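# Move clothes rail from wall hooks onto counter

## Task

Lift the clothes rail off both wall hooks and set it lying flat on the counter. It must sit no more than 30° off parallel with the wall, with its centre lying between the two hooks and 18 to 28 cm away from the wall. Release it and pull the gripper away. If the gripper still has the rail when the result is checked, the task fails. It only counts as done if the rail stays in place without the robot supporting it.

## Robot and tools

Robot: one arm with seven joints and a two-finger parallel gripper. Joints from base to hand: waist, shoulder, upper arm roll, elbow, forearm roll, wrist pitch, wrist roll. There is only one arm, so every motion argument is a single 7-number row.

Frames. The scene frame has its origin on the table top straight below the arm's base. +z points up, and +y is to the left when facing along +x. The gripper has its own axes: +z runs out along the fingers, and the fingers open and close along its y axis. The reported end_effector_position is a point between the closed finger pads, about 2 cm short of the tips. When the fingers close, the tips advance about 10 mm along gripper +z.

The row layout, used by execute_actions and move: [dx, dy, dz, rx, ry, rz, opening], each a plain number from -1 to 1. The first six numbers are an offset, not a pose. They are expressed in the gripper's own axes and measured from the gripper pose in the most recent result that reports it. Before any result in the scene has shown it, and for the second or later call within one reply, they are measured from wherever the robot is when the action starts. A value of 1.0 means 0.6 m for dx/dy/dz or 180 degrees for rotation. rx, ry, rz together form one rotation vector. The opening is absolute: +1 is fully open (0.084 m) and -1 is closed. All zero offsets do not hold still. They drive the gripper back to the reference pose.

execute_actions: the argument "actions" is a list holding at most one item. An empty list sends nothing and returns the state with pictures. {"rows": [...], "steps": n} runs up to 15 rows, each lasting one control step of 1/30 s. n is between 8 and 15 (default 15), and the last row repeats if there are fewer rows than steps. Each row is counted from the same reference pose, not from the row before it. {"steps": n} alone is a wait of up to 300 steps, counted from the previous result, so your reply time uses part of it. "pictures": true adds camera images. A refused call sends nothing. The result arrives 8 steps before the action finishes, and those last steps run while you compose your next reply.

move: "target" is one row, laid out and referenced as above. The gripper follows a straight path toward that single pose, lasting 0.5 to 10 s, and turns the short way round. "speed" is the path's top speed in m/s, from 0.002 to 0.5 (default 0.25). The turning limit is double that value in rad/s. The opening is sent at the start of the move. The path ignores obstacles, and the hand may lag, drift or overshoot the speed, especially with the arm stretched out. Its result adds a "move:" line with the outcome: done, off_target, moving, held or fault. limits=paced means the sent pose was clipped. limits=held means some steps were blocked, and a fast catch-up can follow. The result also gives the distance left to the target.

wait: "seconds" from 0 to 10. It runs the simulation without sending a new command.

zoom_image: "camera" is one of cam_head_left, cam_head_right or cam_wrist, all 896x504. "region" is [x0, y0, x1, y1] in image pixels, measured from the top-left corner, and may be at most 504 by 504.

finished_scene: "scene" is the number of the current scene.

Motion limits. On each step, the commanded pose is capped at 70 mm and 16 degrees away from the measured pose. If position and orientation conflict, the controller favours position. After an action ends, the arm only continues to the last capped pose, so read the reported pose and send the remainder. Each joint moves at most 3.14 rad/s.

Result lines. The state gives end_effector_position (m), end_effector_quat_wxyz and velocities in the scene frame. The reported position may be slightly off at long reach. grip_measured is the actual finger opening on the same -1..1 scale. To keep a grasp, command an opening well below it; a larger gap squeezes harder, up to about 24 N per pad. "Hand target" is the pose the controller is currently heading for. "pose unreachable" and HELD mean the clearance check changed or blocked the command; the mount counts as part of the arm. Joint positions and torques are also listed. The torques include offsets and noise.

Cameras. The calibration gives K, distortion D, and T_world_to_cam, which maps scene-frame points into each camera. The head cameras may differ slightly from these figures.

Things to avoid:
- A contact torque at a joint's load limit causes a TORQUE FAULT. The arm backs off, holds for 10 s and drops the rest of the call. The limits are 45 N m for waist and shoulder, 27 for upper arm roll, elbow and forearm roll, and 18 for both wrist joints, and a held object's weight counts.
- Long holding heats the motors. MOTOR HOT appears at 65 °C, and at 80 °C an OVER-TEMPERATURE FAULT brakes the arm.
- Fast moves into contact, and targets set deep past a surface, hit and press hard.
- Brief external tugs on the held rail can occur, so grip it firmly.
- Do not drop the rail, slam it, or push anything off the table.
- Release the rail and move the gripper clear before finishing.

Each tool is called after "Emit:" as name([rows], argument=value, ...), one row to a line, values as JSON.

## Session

Emit:
execute_actions(actions=[])

Scene clock: 0.00 s of 4700.00 s.
end_effector_position=(+0.3043, -0.3754, +0.3925) grip_measured=+1.00 end_effector_quat_wxyz=(-0.119, +0.918, +0.200, -0.320) end_effector_velocity=(-0.000, +0.000, -0.000) end_effector_angular_velocity=(+0.001, +0.000, -0.000)
Joint positions: [-0.411 -0.156  0.302  1.347 -0.573  2.107 -0.313  0.084]
Joint velocities: [ 0.     0.    -0.001  0.     0.    -0.    -0.     0.   ]
Joint torques (N m, as the arm reports them, + toward a larger angle): no reading
Motor temperatures (°C, as the motors report them): [32 33 38 36 34 36 39]
Hand target: +0.304, -0.375, +0.393; -0.119, +0.918, +0.200, -0.320
camera_calibration (this result's frames):
cam_wrist: T_world_to_cam=[[0.266431, -0.898568, -0.348699, -0.244339], [-0.721195, -0.425863, 0.546368, -0.0895288], [-0.639447, 0.10591, -0.761506, 0.662928], [0, 0, 0, 1]] pos_world=[0.424439, -0.327893, 0.468538]

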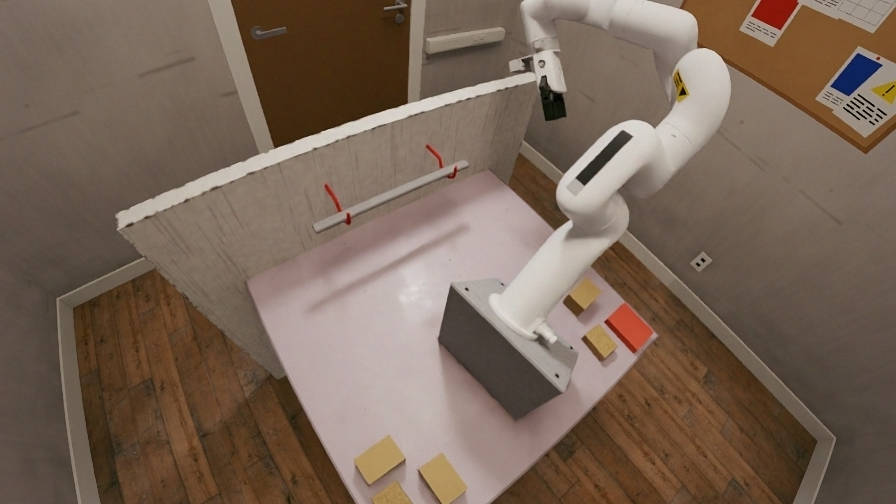

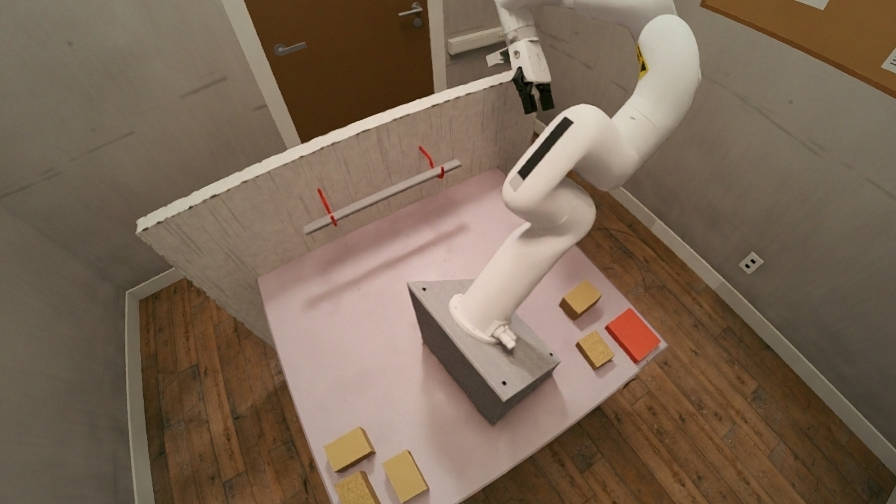

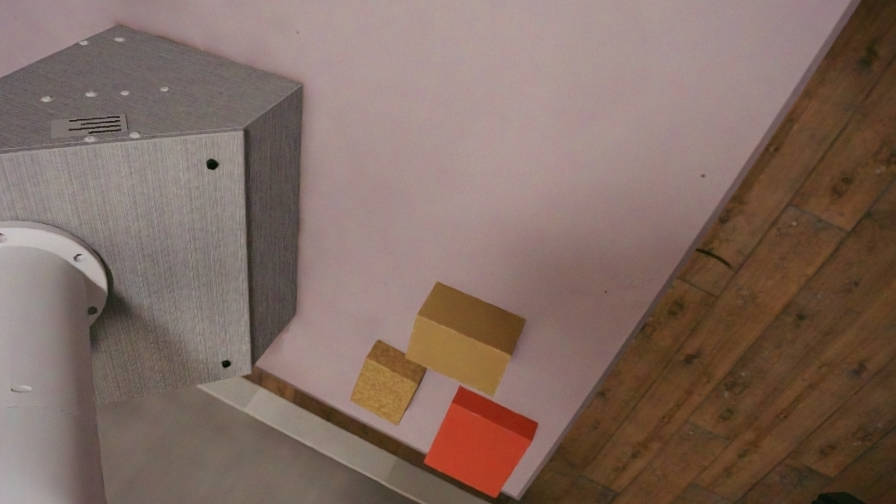

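Emit:
move(target=[0.422,-0.496,-0.004,-0.2127,0.0976,-0.348,0.4])

Emit:
move(target=[0,0.045,0.187,0,0,0,0.4], speed=0.15)

Emit:
zoom_image(camera="cam_head_left", region=[300,110,500,240])

Scene clock: 3.70 s of 4700.00 s.
end_effector_position=(+0.4010, +0.0013, +0.3599) grip_measured=+0.39 end_effector_quat_wxyz=(-0.001, +0.708, +0.707, -0.001) end_effector_velocity=(-0.000, +0.002, +0.000) end_effector_angular_velocity=(+0.001, -0.004, +0.007)
Joint positions: [-0.047  0.25   0.622  0.997 -0.785  1.401 -0.48   0.061]
Joint velocities: [ 0.003  0.003  0.002 -0.001 -0.003 -0.002 -0.001  0.   ]
Joint torques (N m, as the arm reports them, + toward a larger angle): [ 19.15 -13.38  16.9   14.1    0.78  -2.11  -0.4 ]
Motor temperatures (°C, as the motors report them): [32 34 39 36 34 36 39]
Hand target: +0.401, +0.002, +0.360; -0.001, +0.707, +0.707, -0.001
Off the commanded pose: 0.001 m, 0 deg.
Kept back: nothing.
move: done
camera_calibration (this result's frames):
cam_wrist: T_world_to_cam=[[0.999628, -0.0204716, -0.0180394, -0.357072], [-0.0204972, -0.999789, -0.00123897, 0.0753341], [-0.0180102, 0.00160826, -0.999837, 0.496746], [0, 0, 0, 1]] pos_world=[0.36743, 0.0672095, 0.490317]

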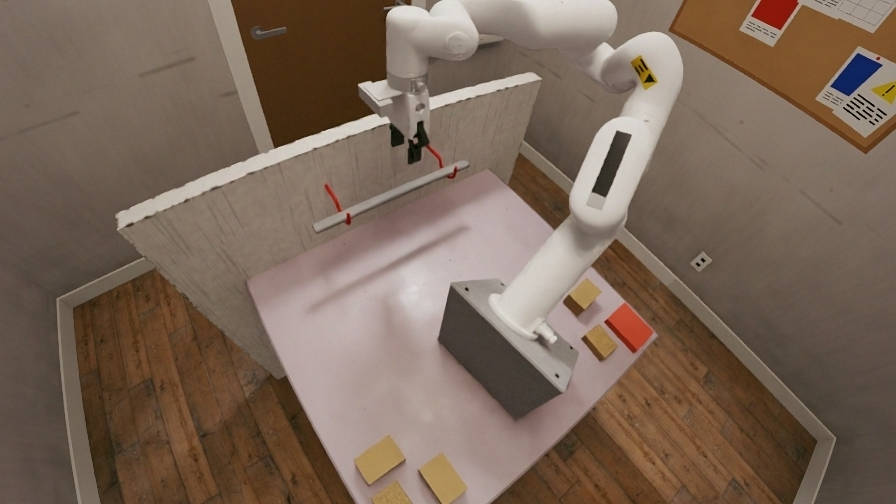

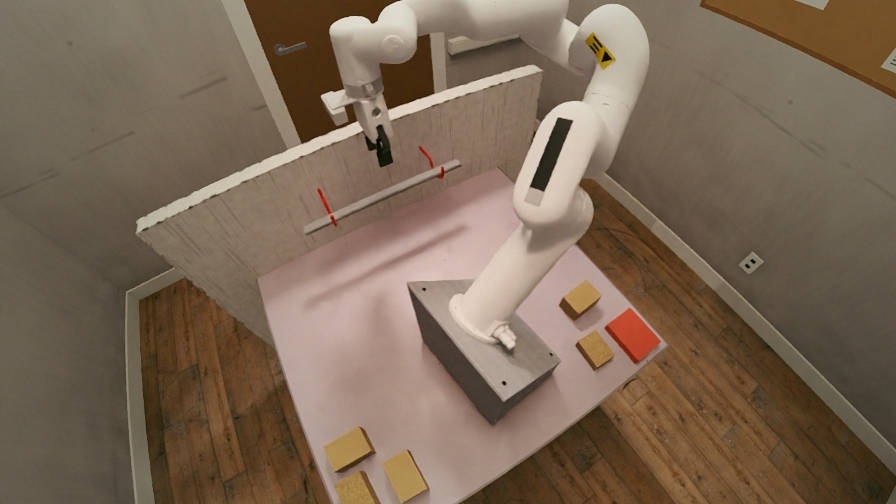

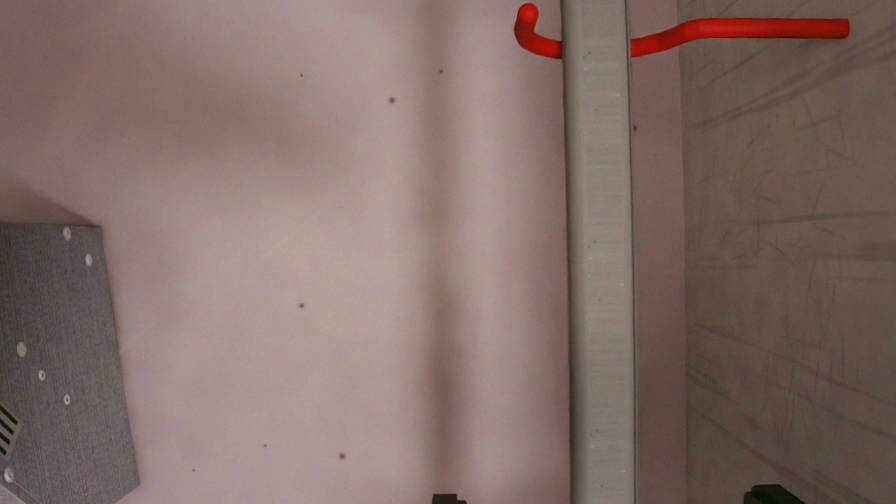

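Scene clock: 4.90 s of 4700.00 s.
end_effector_position=(+0.4279, +0.0013, +0.2485) grip_measured=+0.39 end_effector_quat_wxyz=(-0.001, +0.708, +0.707, +0.000) end_effector_velocity=(-0.001, -0.002, -0.005) end_effector_angular_velocity=(-0.005, +0.008, -0.003)
Joint positions: [-0.143  0.393  0.494  0.937 -1.008  1.201 -0.426  0.061]
Joint velocities: [-0.004  0.004 -0.005 -0.002 -0.003  0.001  0.002 -0.   ]
Joint torques (N m, as the arm reports them, + toward a larger angle): [ 21.95 -15.28  18.19  10.63   1.15  -1.95  -0.26]
Motor temperatures (°C, as the motors report them): [32 34 39 36 34 36 39]
Hand target: +0.428, +0.001, +0.248; -0.001, +0.708, +0.706, -0.001
Off the commanded pose: 0.001 m, 0 deg.
Kept back: nothing.
move: done
camera_calibration (this result's frames):
cam_wrist: T_world_to_cam=[[0.999645, -0.0205319, -0.0169566, -0.386274], [-0.0205743, -0.999786, -0.00233071, 0.0760344], [-0.0169051, 0.00267876, -0.999854, 0.385328], [0, 0, 0, 1]] pos_world=[0.394215, 0.0670549, 0.378899]

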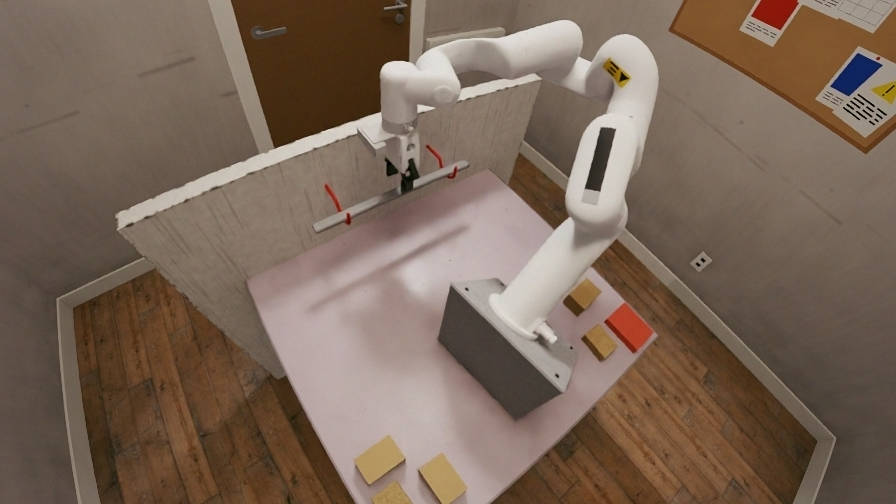

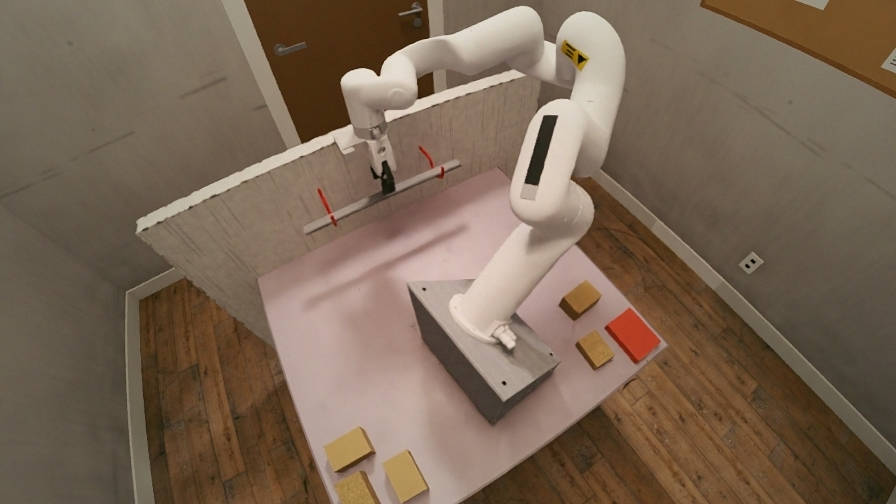

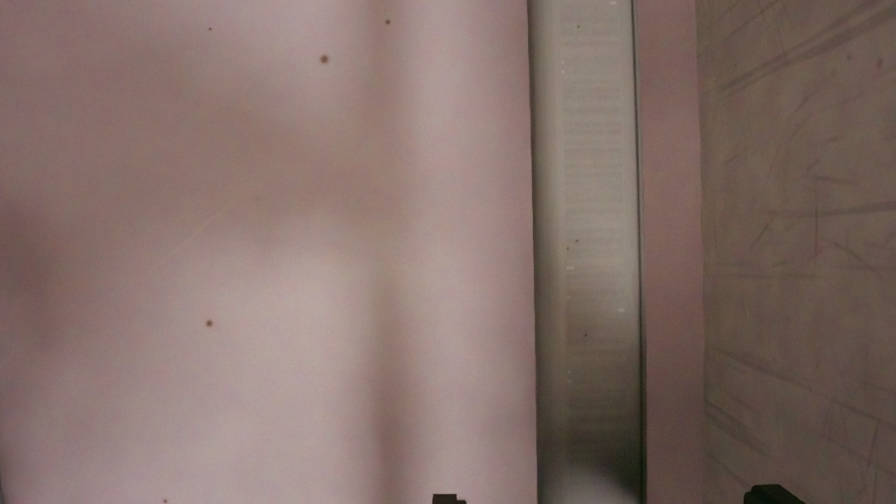

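Region (300, 110, 500, 240) of cam_head_left's 896x504 image, scaled by 2.520, with more detail than that image has; it fills the top 328 rows of this view, and the rest is white.

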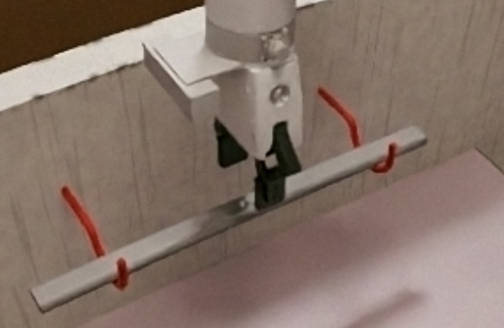

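Emit:
move(target=[0,0.007,0.075,0,0,-0.004,0.4], speed=0.1)

Emit:
move(target=[0,0,0,0,0,0,-1])

Emit:
move(target=[0,-0.005,-0.12,0,0,0,-1], speed=0.1)

Emit:
move(target=[0,-0.17,0,0,0,0,-1], speed=0.15)

Emit:
move(target=[0,-0.05,0.25,0,0,0,-1], speed=0.15)

Scene clock: 6.10 s of 4700.00 s.
end_effector_position=(+0.4322, +0.0015, +0.2041) grip_measured=+0.39 end_effector_quat_wxyz=(-0.001, +0.703, +0.711, +0.001) end_effector_velocity=(-0.001, -0.001, -0.003) end_effector_angular_velocity=(-0.004, +0.003, -0.000)
Joint positions: [-0.177  0.46   0.44   0.929 -1.108  1.133 -0.403  0.061]
Joint velocities: [-0.002  0.003 -0.003 -0.001 -0.003  0.002  0.001 -0.   ]
Joint torques (N m, as the arm reports them, + toward a larger angle): [ 22.07 -16.06  18.5    9.41   1.05  -1.94  -0.11]
Motor temperatures (°C, as the motors report them): [32 34 39 36 34 36 39]
Hand target: +0.432, +0.001, +0.204; -0.001, +0.703, +0.711, +0.000
Off the commanded pose: 0.001 m, 0 deg.
Kept back: nothing.
move: done
camera_calibration (this result's frames):
cam_wrist: T_world_to_cam=[[0.999839, -0.00798359, -0.0160834, -0.391656], [-0.00803363, -0.999963, -0.0030492, 0.0709236], [-0.0160585, 0.00317792, -0.999866, 0.340637], [0, 0, 0, 1]] pos_world=[0.397633, 0.0667117, 0.334508]

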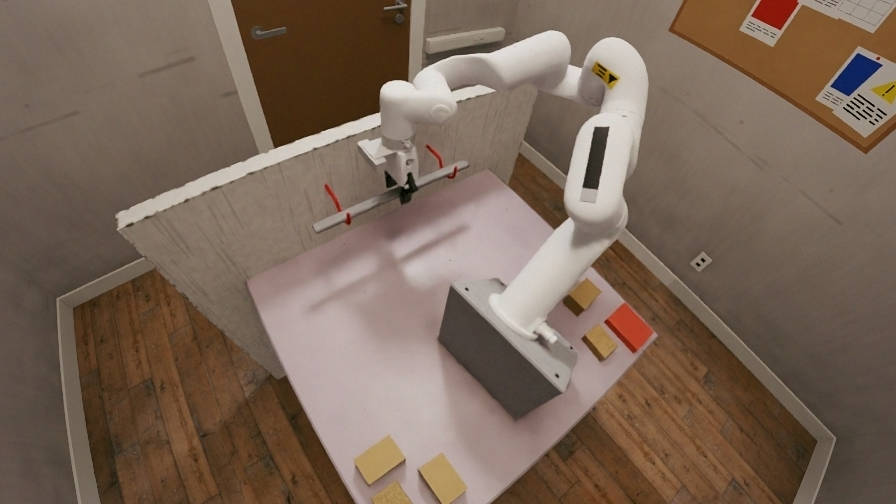

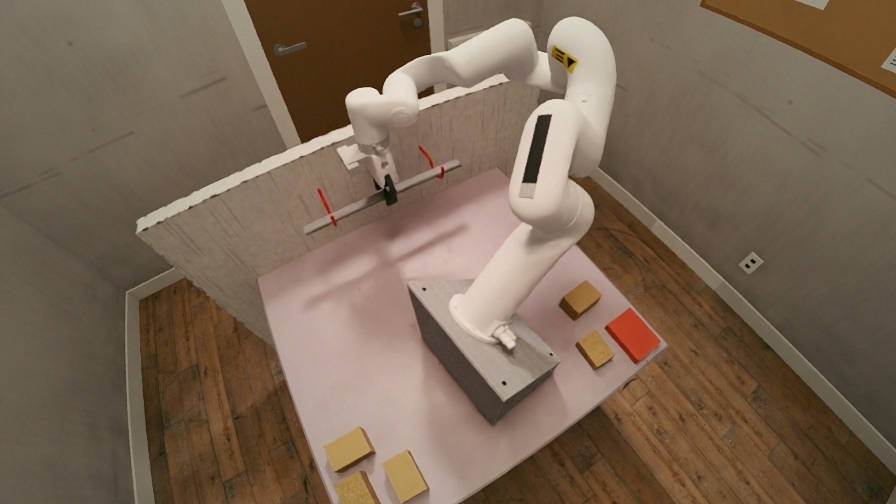

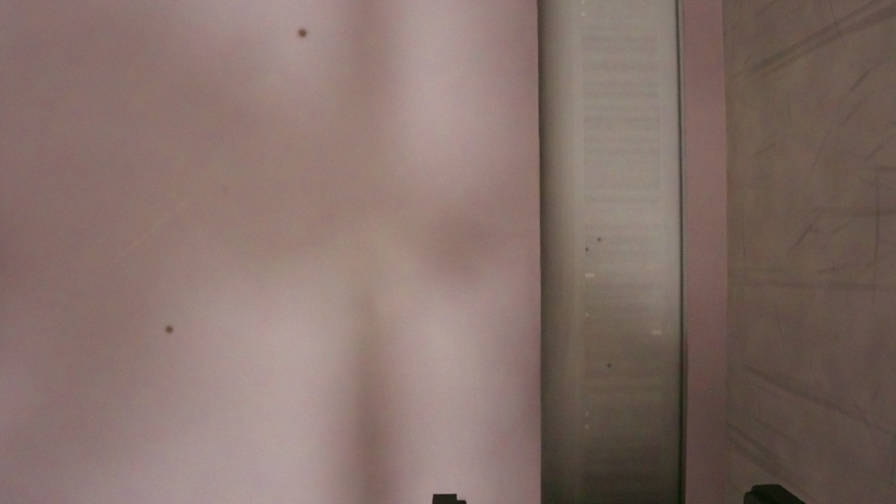

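Scene clock: 6.60 s of 4700.00 s.
end_effector_position=(+0.4323, +0.0015, +0.2042) grip_measured=-0.34 end_effector_quat_wxyz=(-0.001, +0.703, +0.711, +0.001) end_effector_velocity=(-0.000, +0.000, -0.000) end_effector_angular_velocity=(+0.000, +0.000, +0.000)
Joint positions: [-0.177  0.459  0.44   0.929 -1.108  1.133 -0.403  0.029]
Joint velocities: [-0.  0.  0.  0. -0. -0. -0. -0.]
Joint torques (N m, as the arm reports them, + toward a larger angle): [ 22.27 -16.25  18.58   9.83   0.61  -2.18  -0.37]
Motor temperatures (°C, as the motors report them): [32 34 39 36 34 36 39]
Hand target: +0.432, +0.001, +0.204; -0.001, +0.703, +0.711, +0.001
Off the commanded pose: 0.000 m, 0 deg.
Kept back: nothing.
move: done
camera_calibration (this result's frames):
cam_wrist: T_world_to_cam=[[0.99984, -0.00804642, -0.0159657, -0.391707], [-0.00809679, -0.999962, -0.00309277, 0.0709742], [-0.0159402, 0.00322154, -0.999868, 0.340661], [0, 0, 0, 1]] pos_world=[0.39765, 0.0667222, 0.334581]

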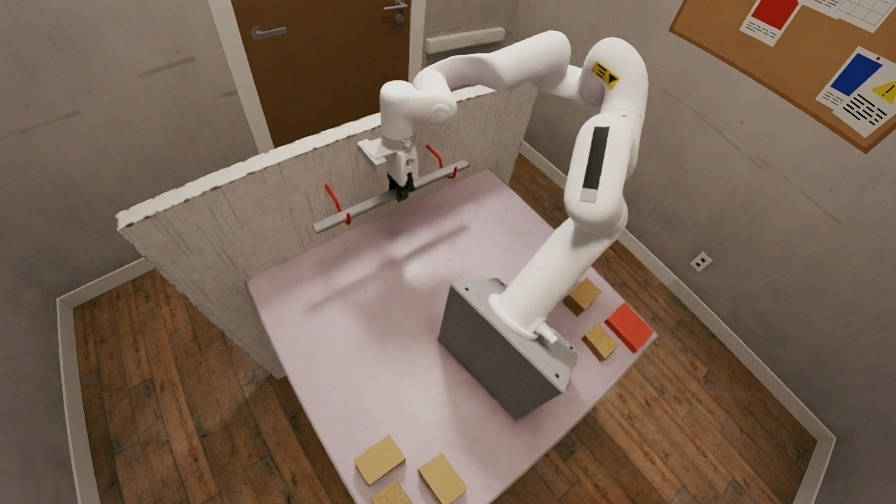

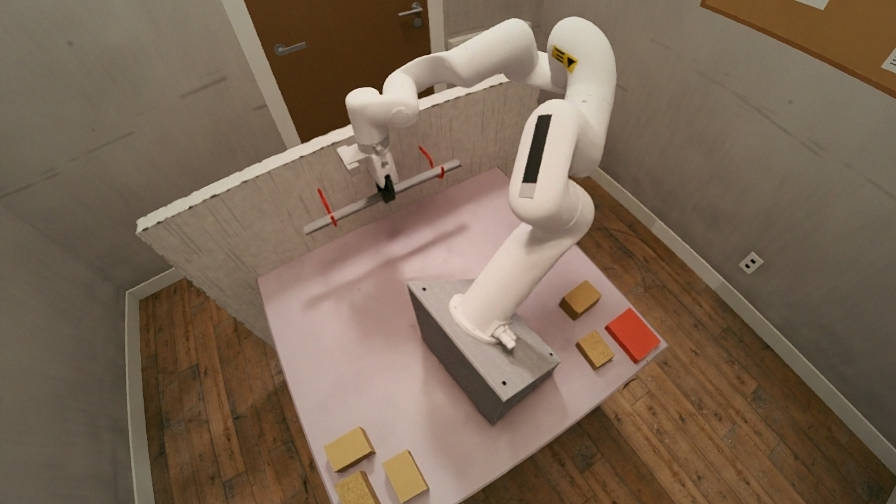

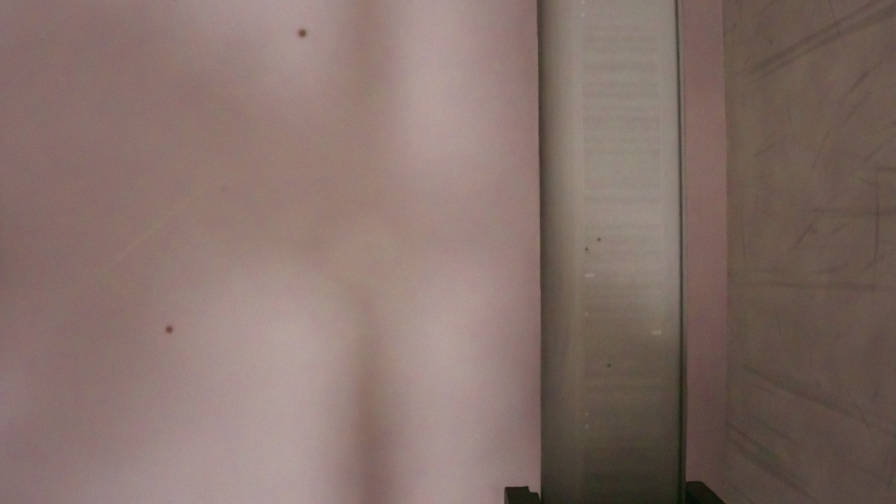

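Scene clock: 7.67 s of 4700.00 s.
end_effector_position=(+0.4290, +0.0012, +0.2754) grip_measured=-0.34 end_effector_quat_wxyz=(-0.001, +0.703, +0.711, -0.000) end_effector_velocity=(-0.000, -0.000, +0.000) end_effector_angular_velocity=(-0.001, +0.003, -0.002)
Joint positions: [-0.121  0.367  0.523  0.965 -0.955  1.251 -0.462  0.029]
Joint velocities: [ 0.     0.    -0.001  0.002  0.003  0.003 -0.    -0.   ]
Joint torques (N m, as the arm reports them, + toward a larger angle): [ 22.46 -16.03  19.33  12.6    0.7   -2.17  -0.35]
Motor temperatures (°C, as the motors report them): [32 34 39 36 34 36 39]
Hand target: +0.429, +0.001, +0.276; -0.001, +0.703, +0.711, +0.001
Off the commanded pose: 0.001 m, 0 deg.
Kept back: nothing.
move: done
camera_calibration (this result's frames):
cam_wrist: T_world_to_cam=[[0.999823, -0.00796185, -0.0170227, -0.387057], [-0.00799976, -0.999966, -0.00215999, 0.070601], [-0.017005, 0.00229579, -0.999853, 0.412261], [0, 0, 0, 1]] pos_world=[0.394564, 0.0665704, 0.405764]

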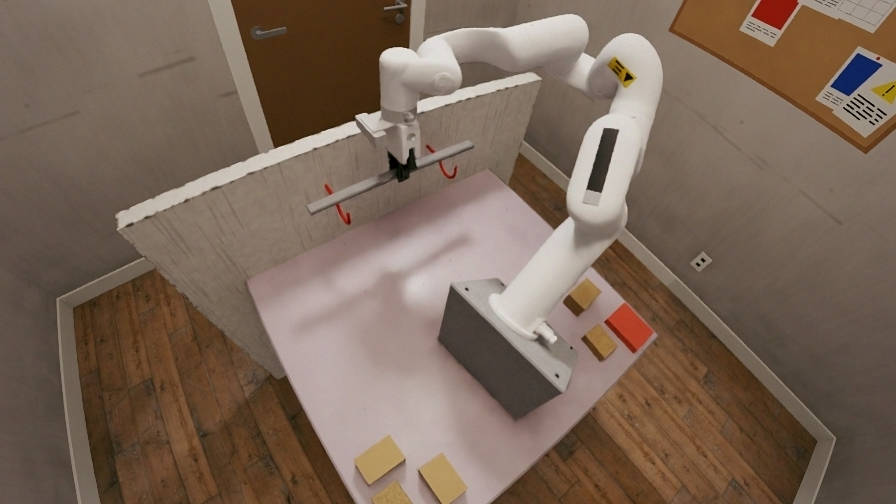

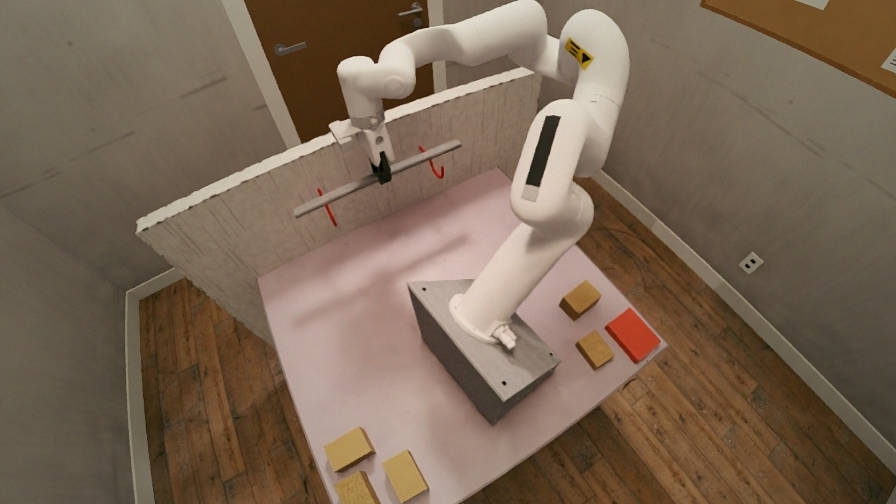

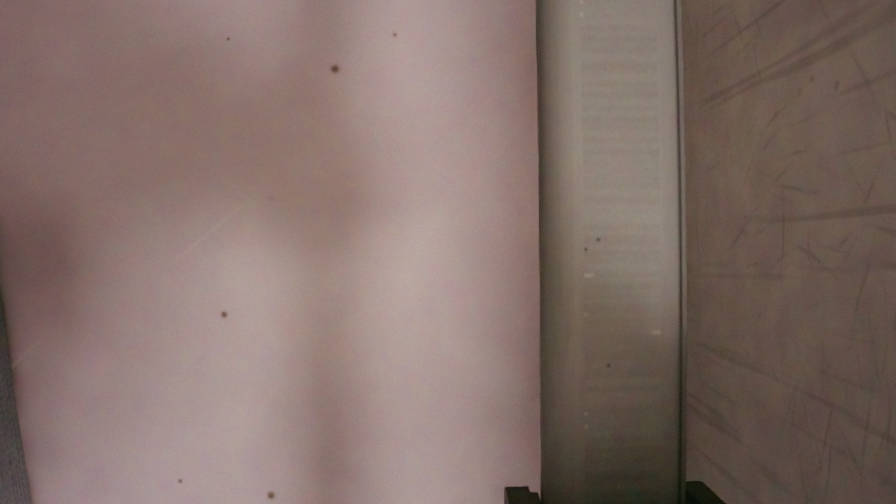

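Scene clock: 8.77 s of 4700.00 s.
end_effector_position=(+0.3274, +0.0003, +0.2754) grip_measured=-0.34 end_effector_quat_wxyz=(-0.001, +0.703, +0.711, -0.000) end_effector_velocity=(-0.003, +0.000, -0.001) end_effector_angular_velocity=(+0.000, +0.003, +0.003)
Joint positions: [-0.12   0.137  0.604  0.64  -0.843  1.15  -0.37   0.029]
Joint velocities: [ 0.    -0.005  0.002 -0.008  0.005 -0.003 -0.001 -0.   ]
Joint torques (N m, as the arm reports them, + toward a larger angle): [ 16.36 -12.13  14.37  14.35   0.56  -1.95  -0.17]
Motor temperatures (°C, as the motors report them): [32 34 39 37 34 36 39]
Hand target: +0.327, +0.000, +0.275; -0.001, +0.703, +0.711, -0.000
Off the commanded pose: 0.000 m, 0 deg.
Kept back: nothing.
move: done
camera_calibration (this result's frames):
cam_wrist: T_world_to_cam=[[0.999815, -0.00863199, -0.0171612, -0.285415], [-0.00866221, -0.999961, -0.00168741, 0.0689091], [-0.0171459, 0.00183575, -0.999851, 0.410576], [0, 0, 0, 1]] pos_world=[0.292999, 0.065689, 0.405733]

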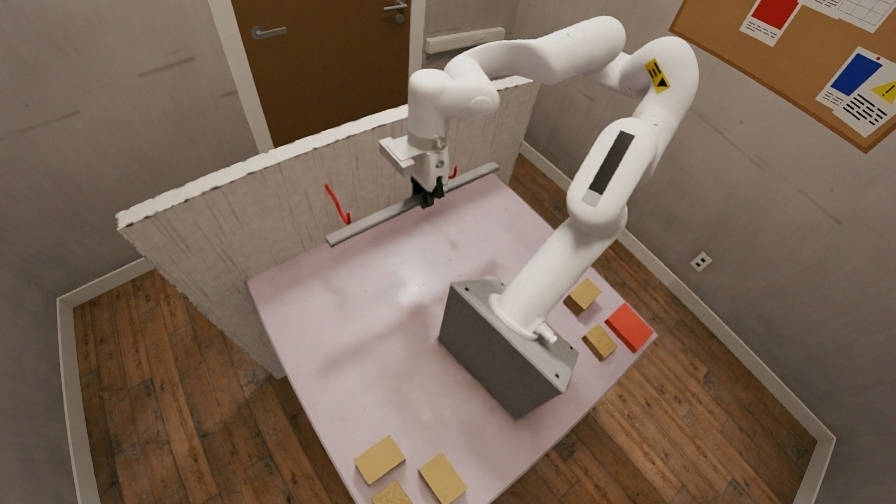

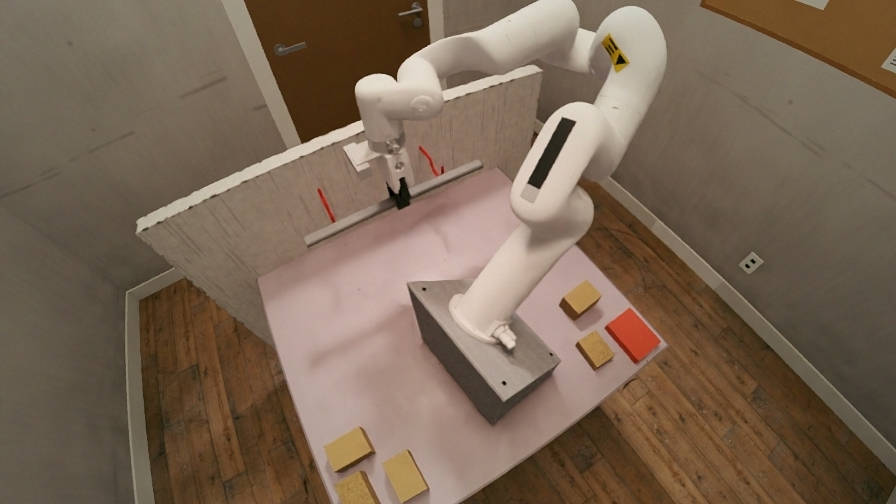

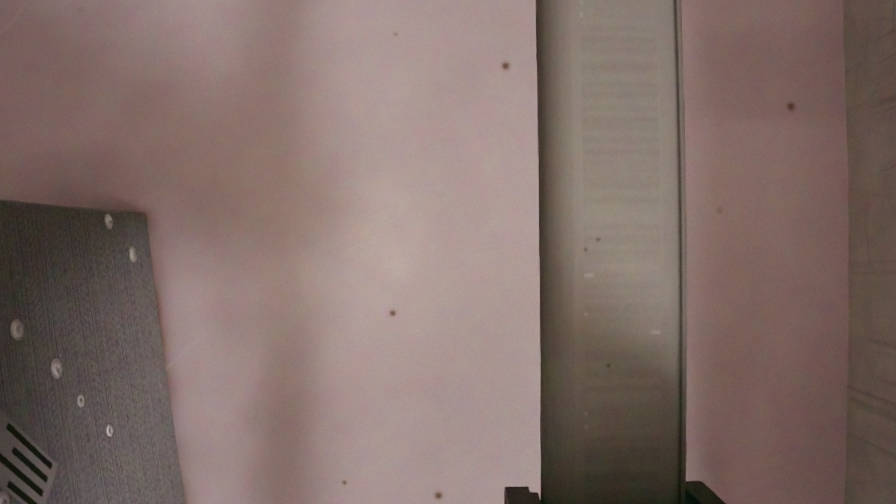

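Scene clock: 10.27 s of 4700.00 s.
end_effector_position=(+0.2975, +0.0001, +0.1260) grip_measured=-0.34 end_effector_quat_wxyz=(-0.001, +0.704, +0.711, +0.000) end_effector_velocity=(-0.002, -0.001, -0.003) end_effector_angular_velocity=(-0.003, +0.004, +0.002)
Joint positions: [-0.242  0.409  0.37   0.531 -1.385  0.945 -0.058  0.029]
Joint velocities: [-0.001  0.004 -0.005 -0.002 -0.005  0.001  0.002  0.   ]
Joint torques (N m, as the arm reports them, + toward a larger angle): [ 17.6  -12.74  15.6    6.1    0.64  -2.3   -0.3 ]
Motor temperatures (°C, as the motors report them): [32 34 39 37 34 36 39]
Hand target: +0.297, -0.000, +0.126; -0.001, +0.704, +0.711, -0.000
Off the commanded pose: 0.001 m, 0 deg.
Kept back: nothing.
move: done
camera_calibration (this result's frames):
cam_wrist: T_world_to_cam=[[0.999814, -0.00914528, -0.016961, -0.25807], [-0.00919211, -0.999954, -0.00268524, 0.0684933], [-0.0169357, 0.00284065, -0.999853, 0.260657], [0, 0, 0, 1]] pos_world=[0.263066, 0.0653896, 0.256425]

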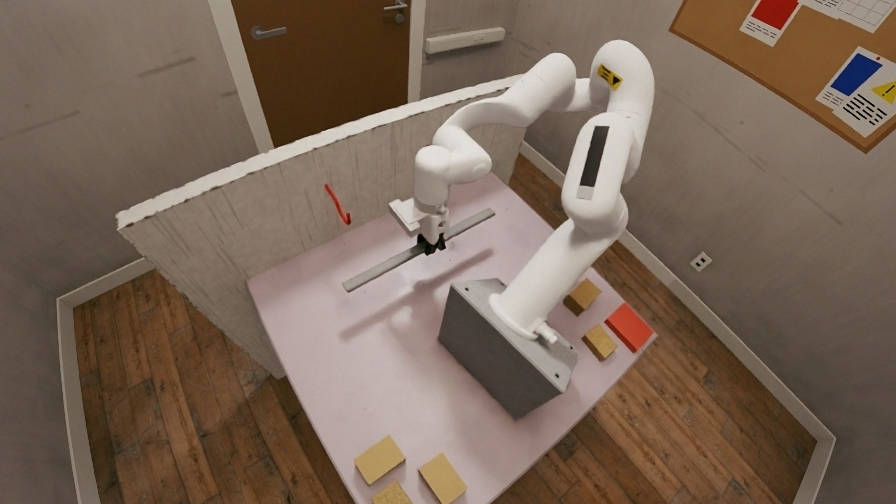

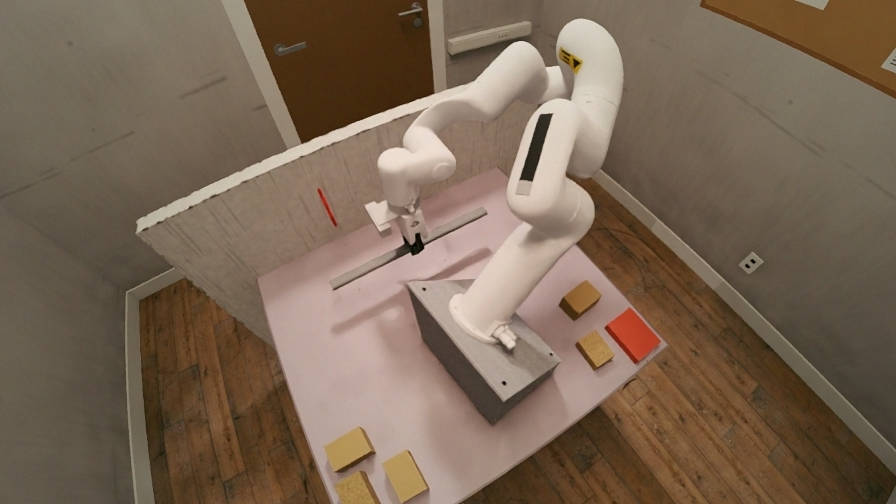

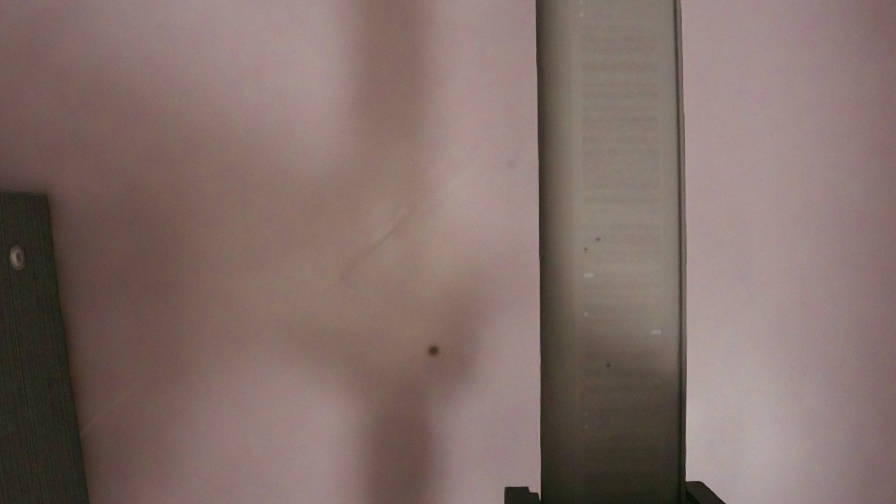

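Emit:
move(target=[0,-0.02,0.15,0,0,0,-1], speed=0.1)

Emit:
move(target=[0,0,0.027,0,0,0,-1], speed=0.025)

Scene clock: 11.80 s of 4700.00 s.
end_effector_position=(+0.2857, +0.0002, +0.0365) grip_measured=-0.34 end_effector_quat_wxyz=(-0.001, +0.704, +0.710, +0.001) end_effector_velocity=(-0.000, -0.001, -0.002) end_effector_angular_velocity=(-0.002, +0.000, -0.000)
Joint positions: [-0.311  0.645  0.208  0.611 -1.728  0.907  0.114  0.029]
Joint velocities: [-0.001  0.003 -0.003  0.001 -0.005  0.001  0.002  0.   ]
Joint torques (N m, as the arm reports them, + toward a larger angle): [ 18.82 -12.92  15.72   0.56   0.61  -2.16   0.02]
Motor temperatures (°C, as the motors report them): [32 34 40 36 34 36 39]
Hand target: +0.285, +0.000, +0.036; -0.001, +0.704, +0.710, +0.000
Off the commanded pose: 0.001 m, 0 deg.
Kept back: nothing.
move: done
camera_calibration (this result's frames):
cam_wrist: T_world_to_cam=[[0.999815, -0.00954789, -0.0166946, -0.247847], [-0.00960694, -0.999948, -0.00346048, 0.06841], [-0.0166607, 0.00362023, -0.999855, 0.170889], [0, 0, 0, 1]] pos_world=[0.251306, 0.0654213, 0.166963]

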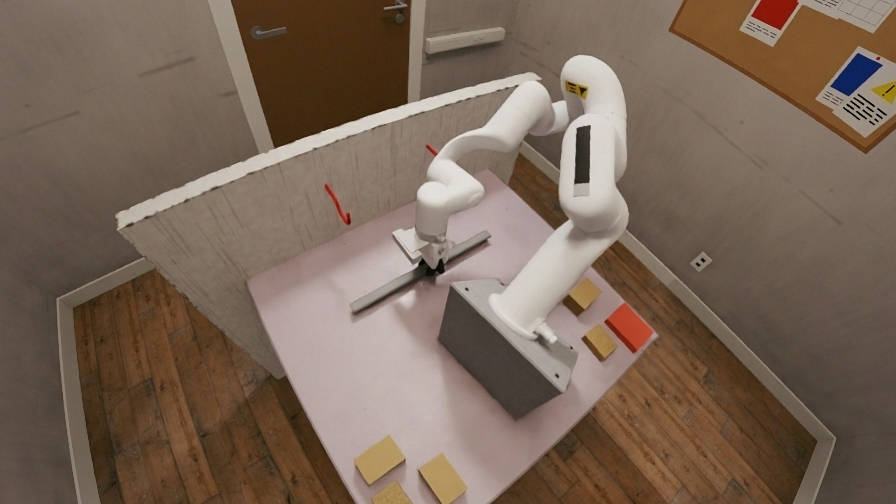

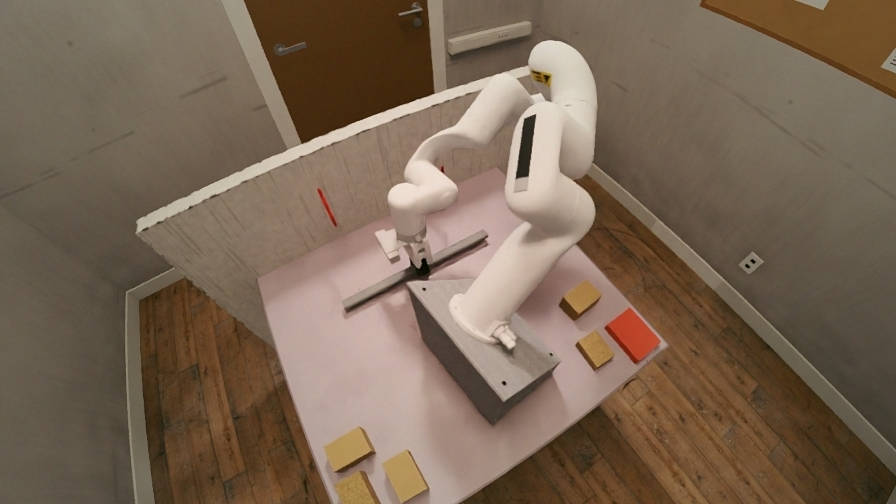

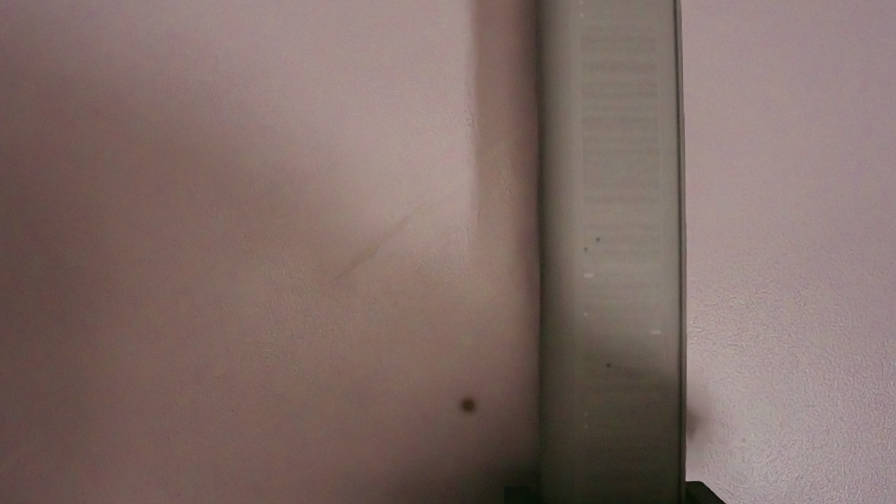

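Scene clock: 12.70 s of 4700.00 s.
end_effector_position=(+0.2862, +0.0011, +0.0216) grip_measured=-0.34 end_effector_quat_wxyz=(-0.001, +0.703, +0.711, +0.002) end_effector_velocity=(-0.000, -0.000, -0.001) end_effector_angular_velocity=(-0.001, -0.001, +0.002)
Joint positions: [-0.323  0.688  0.185  0.637 -1.778  0.902  0.133  0.029]
Joint velocities: [-0.003  0.002  0.001  0.001 -0.004  0.002 -0.001  0.   ]
Joint torques (N m, as the arm reports them, + toward a larger angle): [ 15.66 -10.71  11.76   1.27  -0.13  -2.01  -0.3 ]
Motor temperatures (°C, as the motors report them): [32 34 40 36 34 36 39]
Hand target: +0.286, +0.000, +0.020; -0.001, +0.704, +0.710, +0.001
Off the commanded pose: 0.002 m, 0 deg.
Kept back: nothing.
move: done
camera_calibration (this result's frames):
cam_wrist: T_world_to_cam=[[0.99986, -0.00821453, -0.0145637, -0.248574], [-0.00829191, -0.999952, -0.0052604, 0.0689336], [-0.0145198, 0.00538043, -0.99988, 0.155376], [0, 0, 0, 1]] pos_world=[0.251367, 0.0660523, 0.1521]

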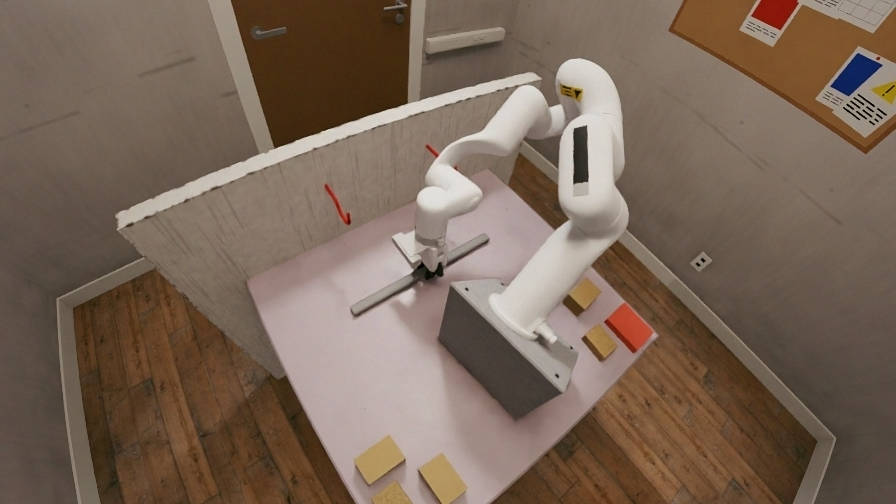

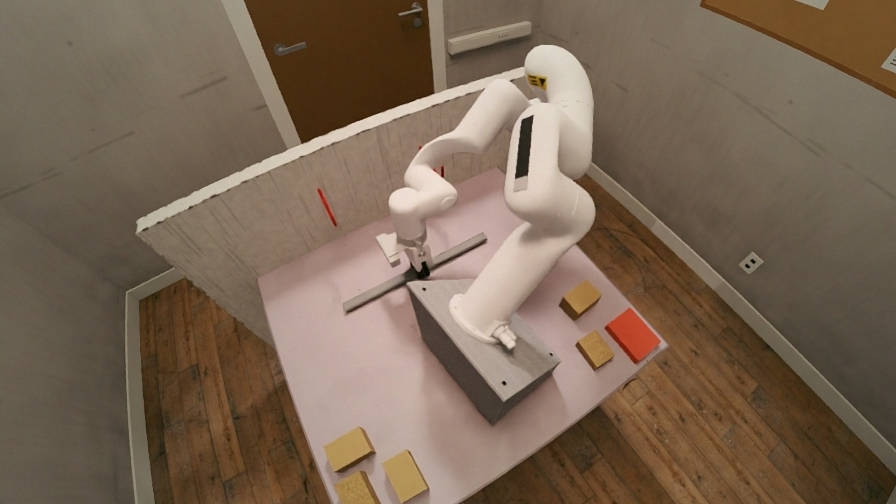

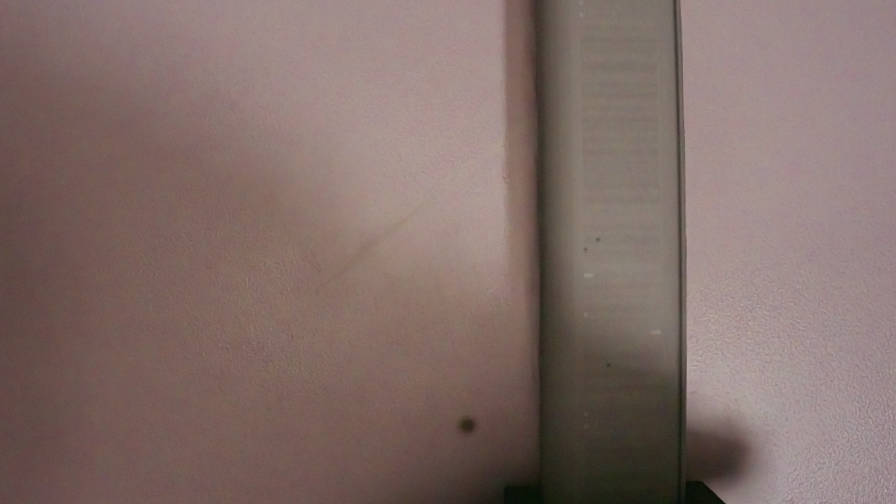

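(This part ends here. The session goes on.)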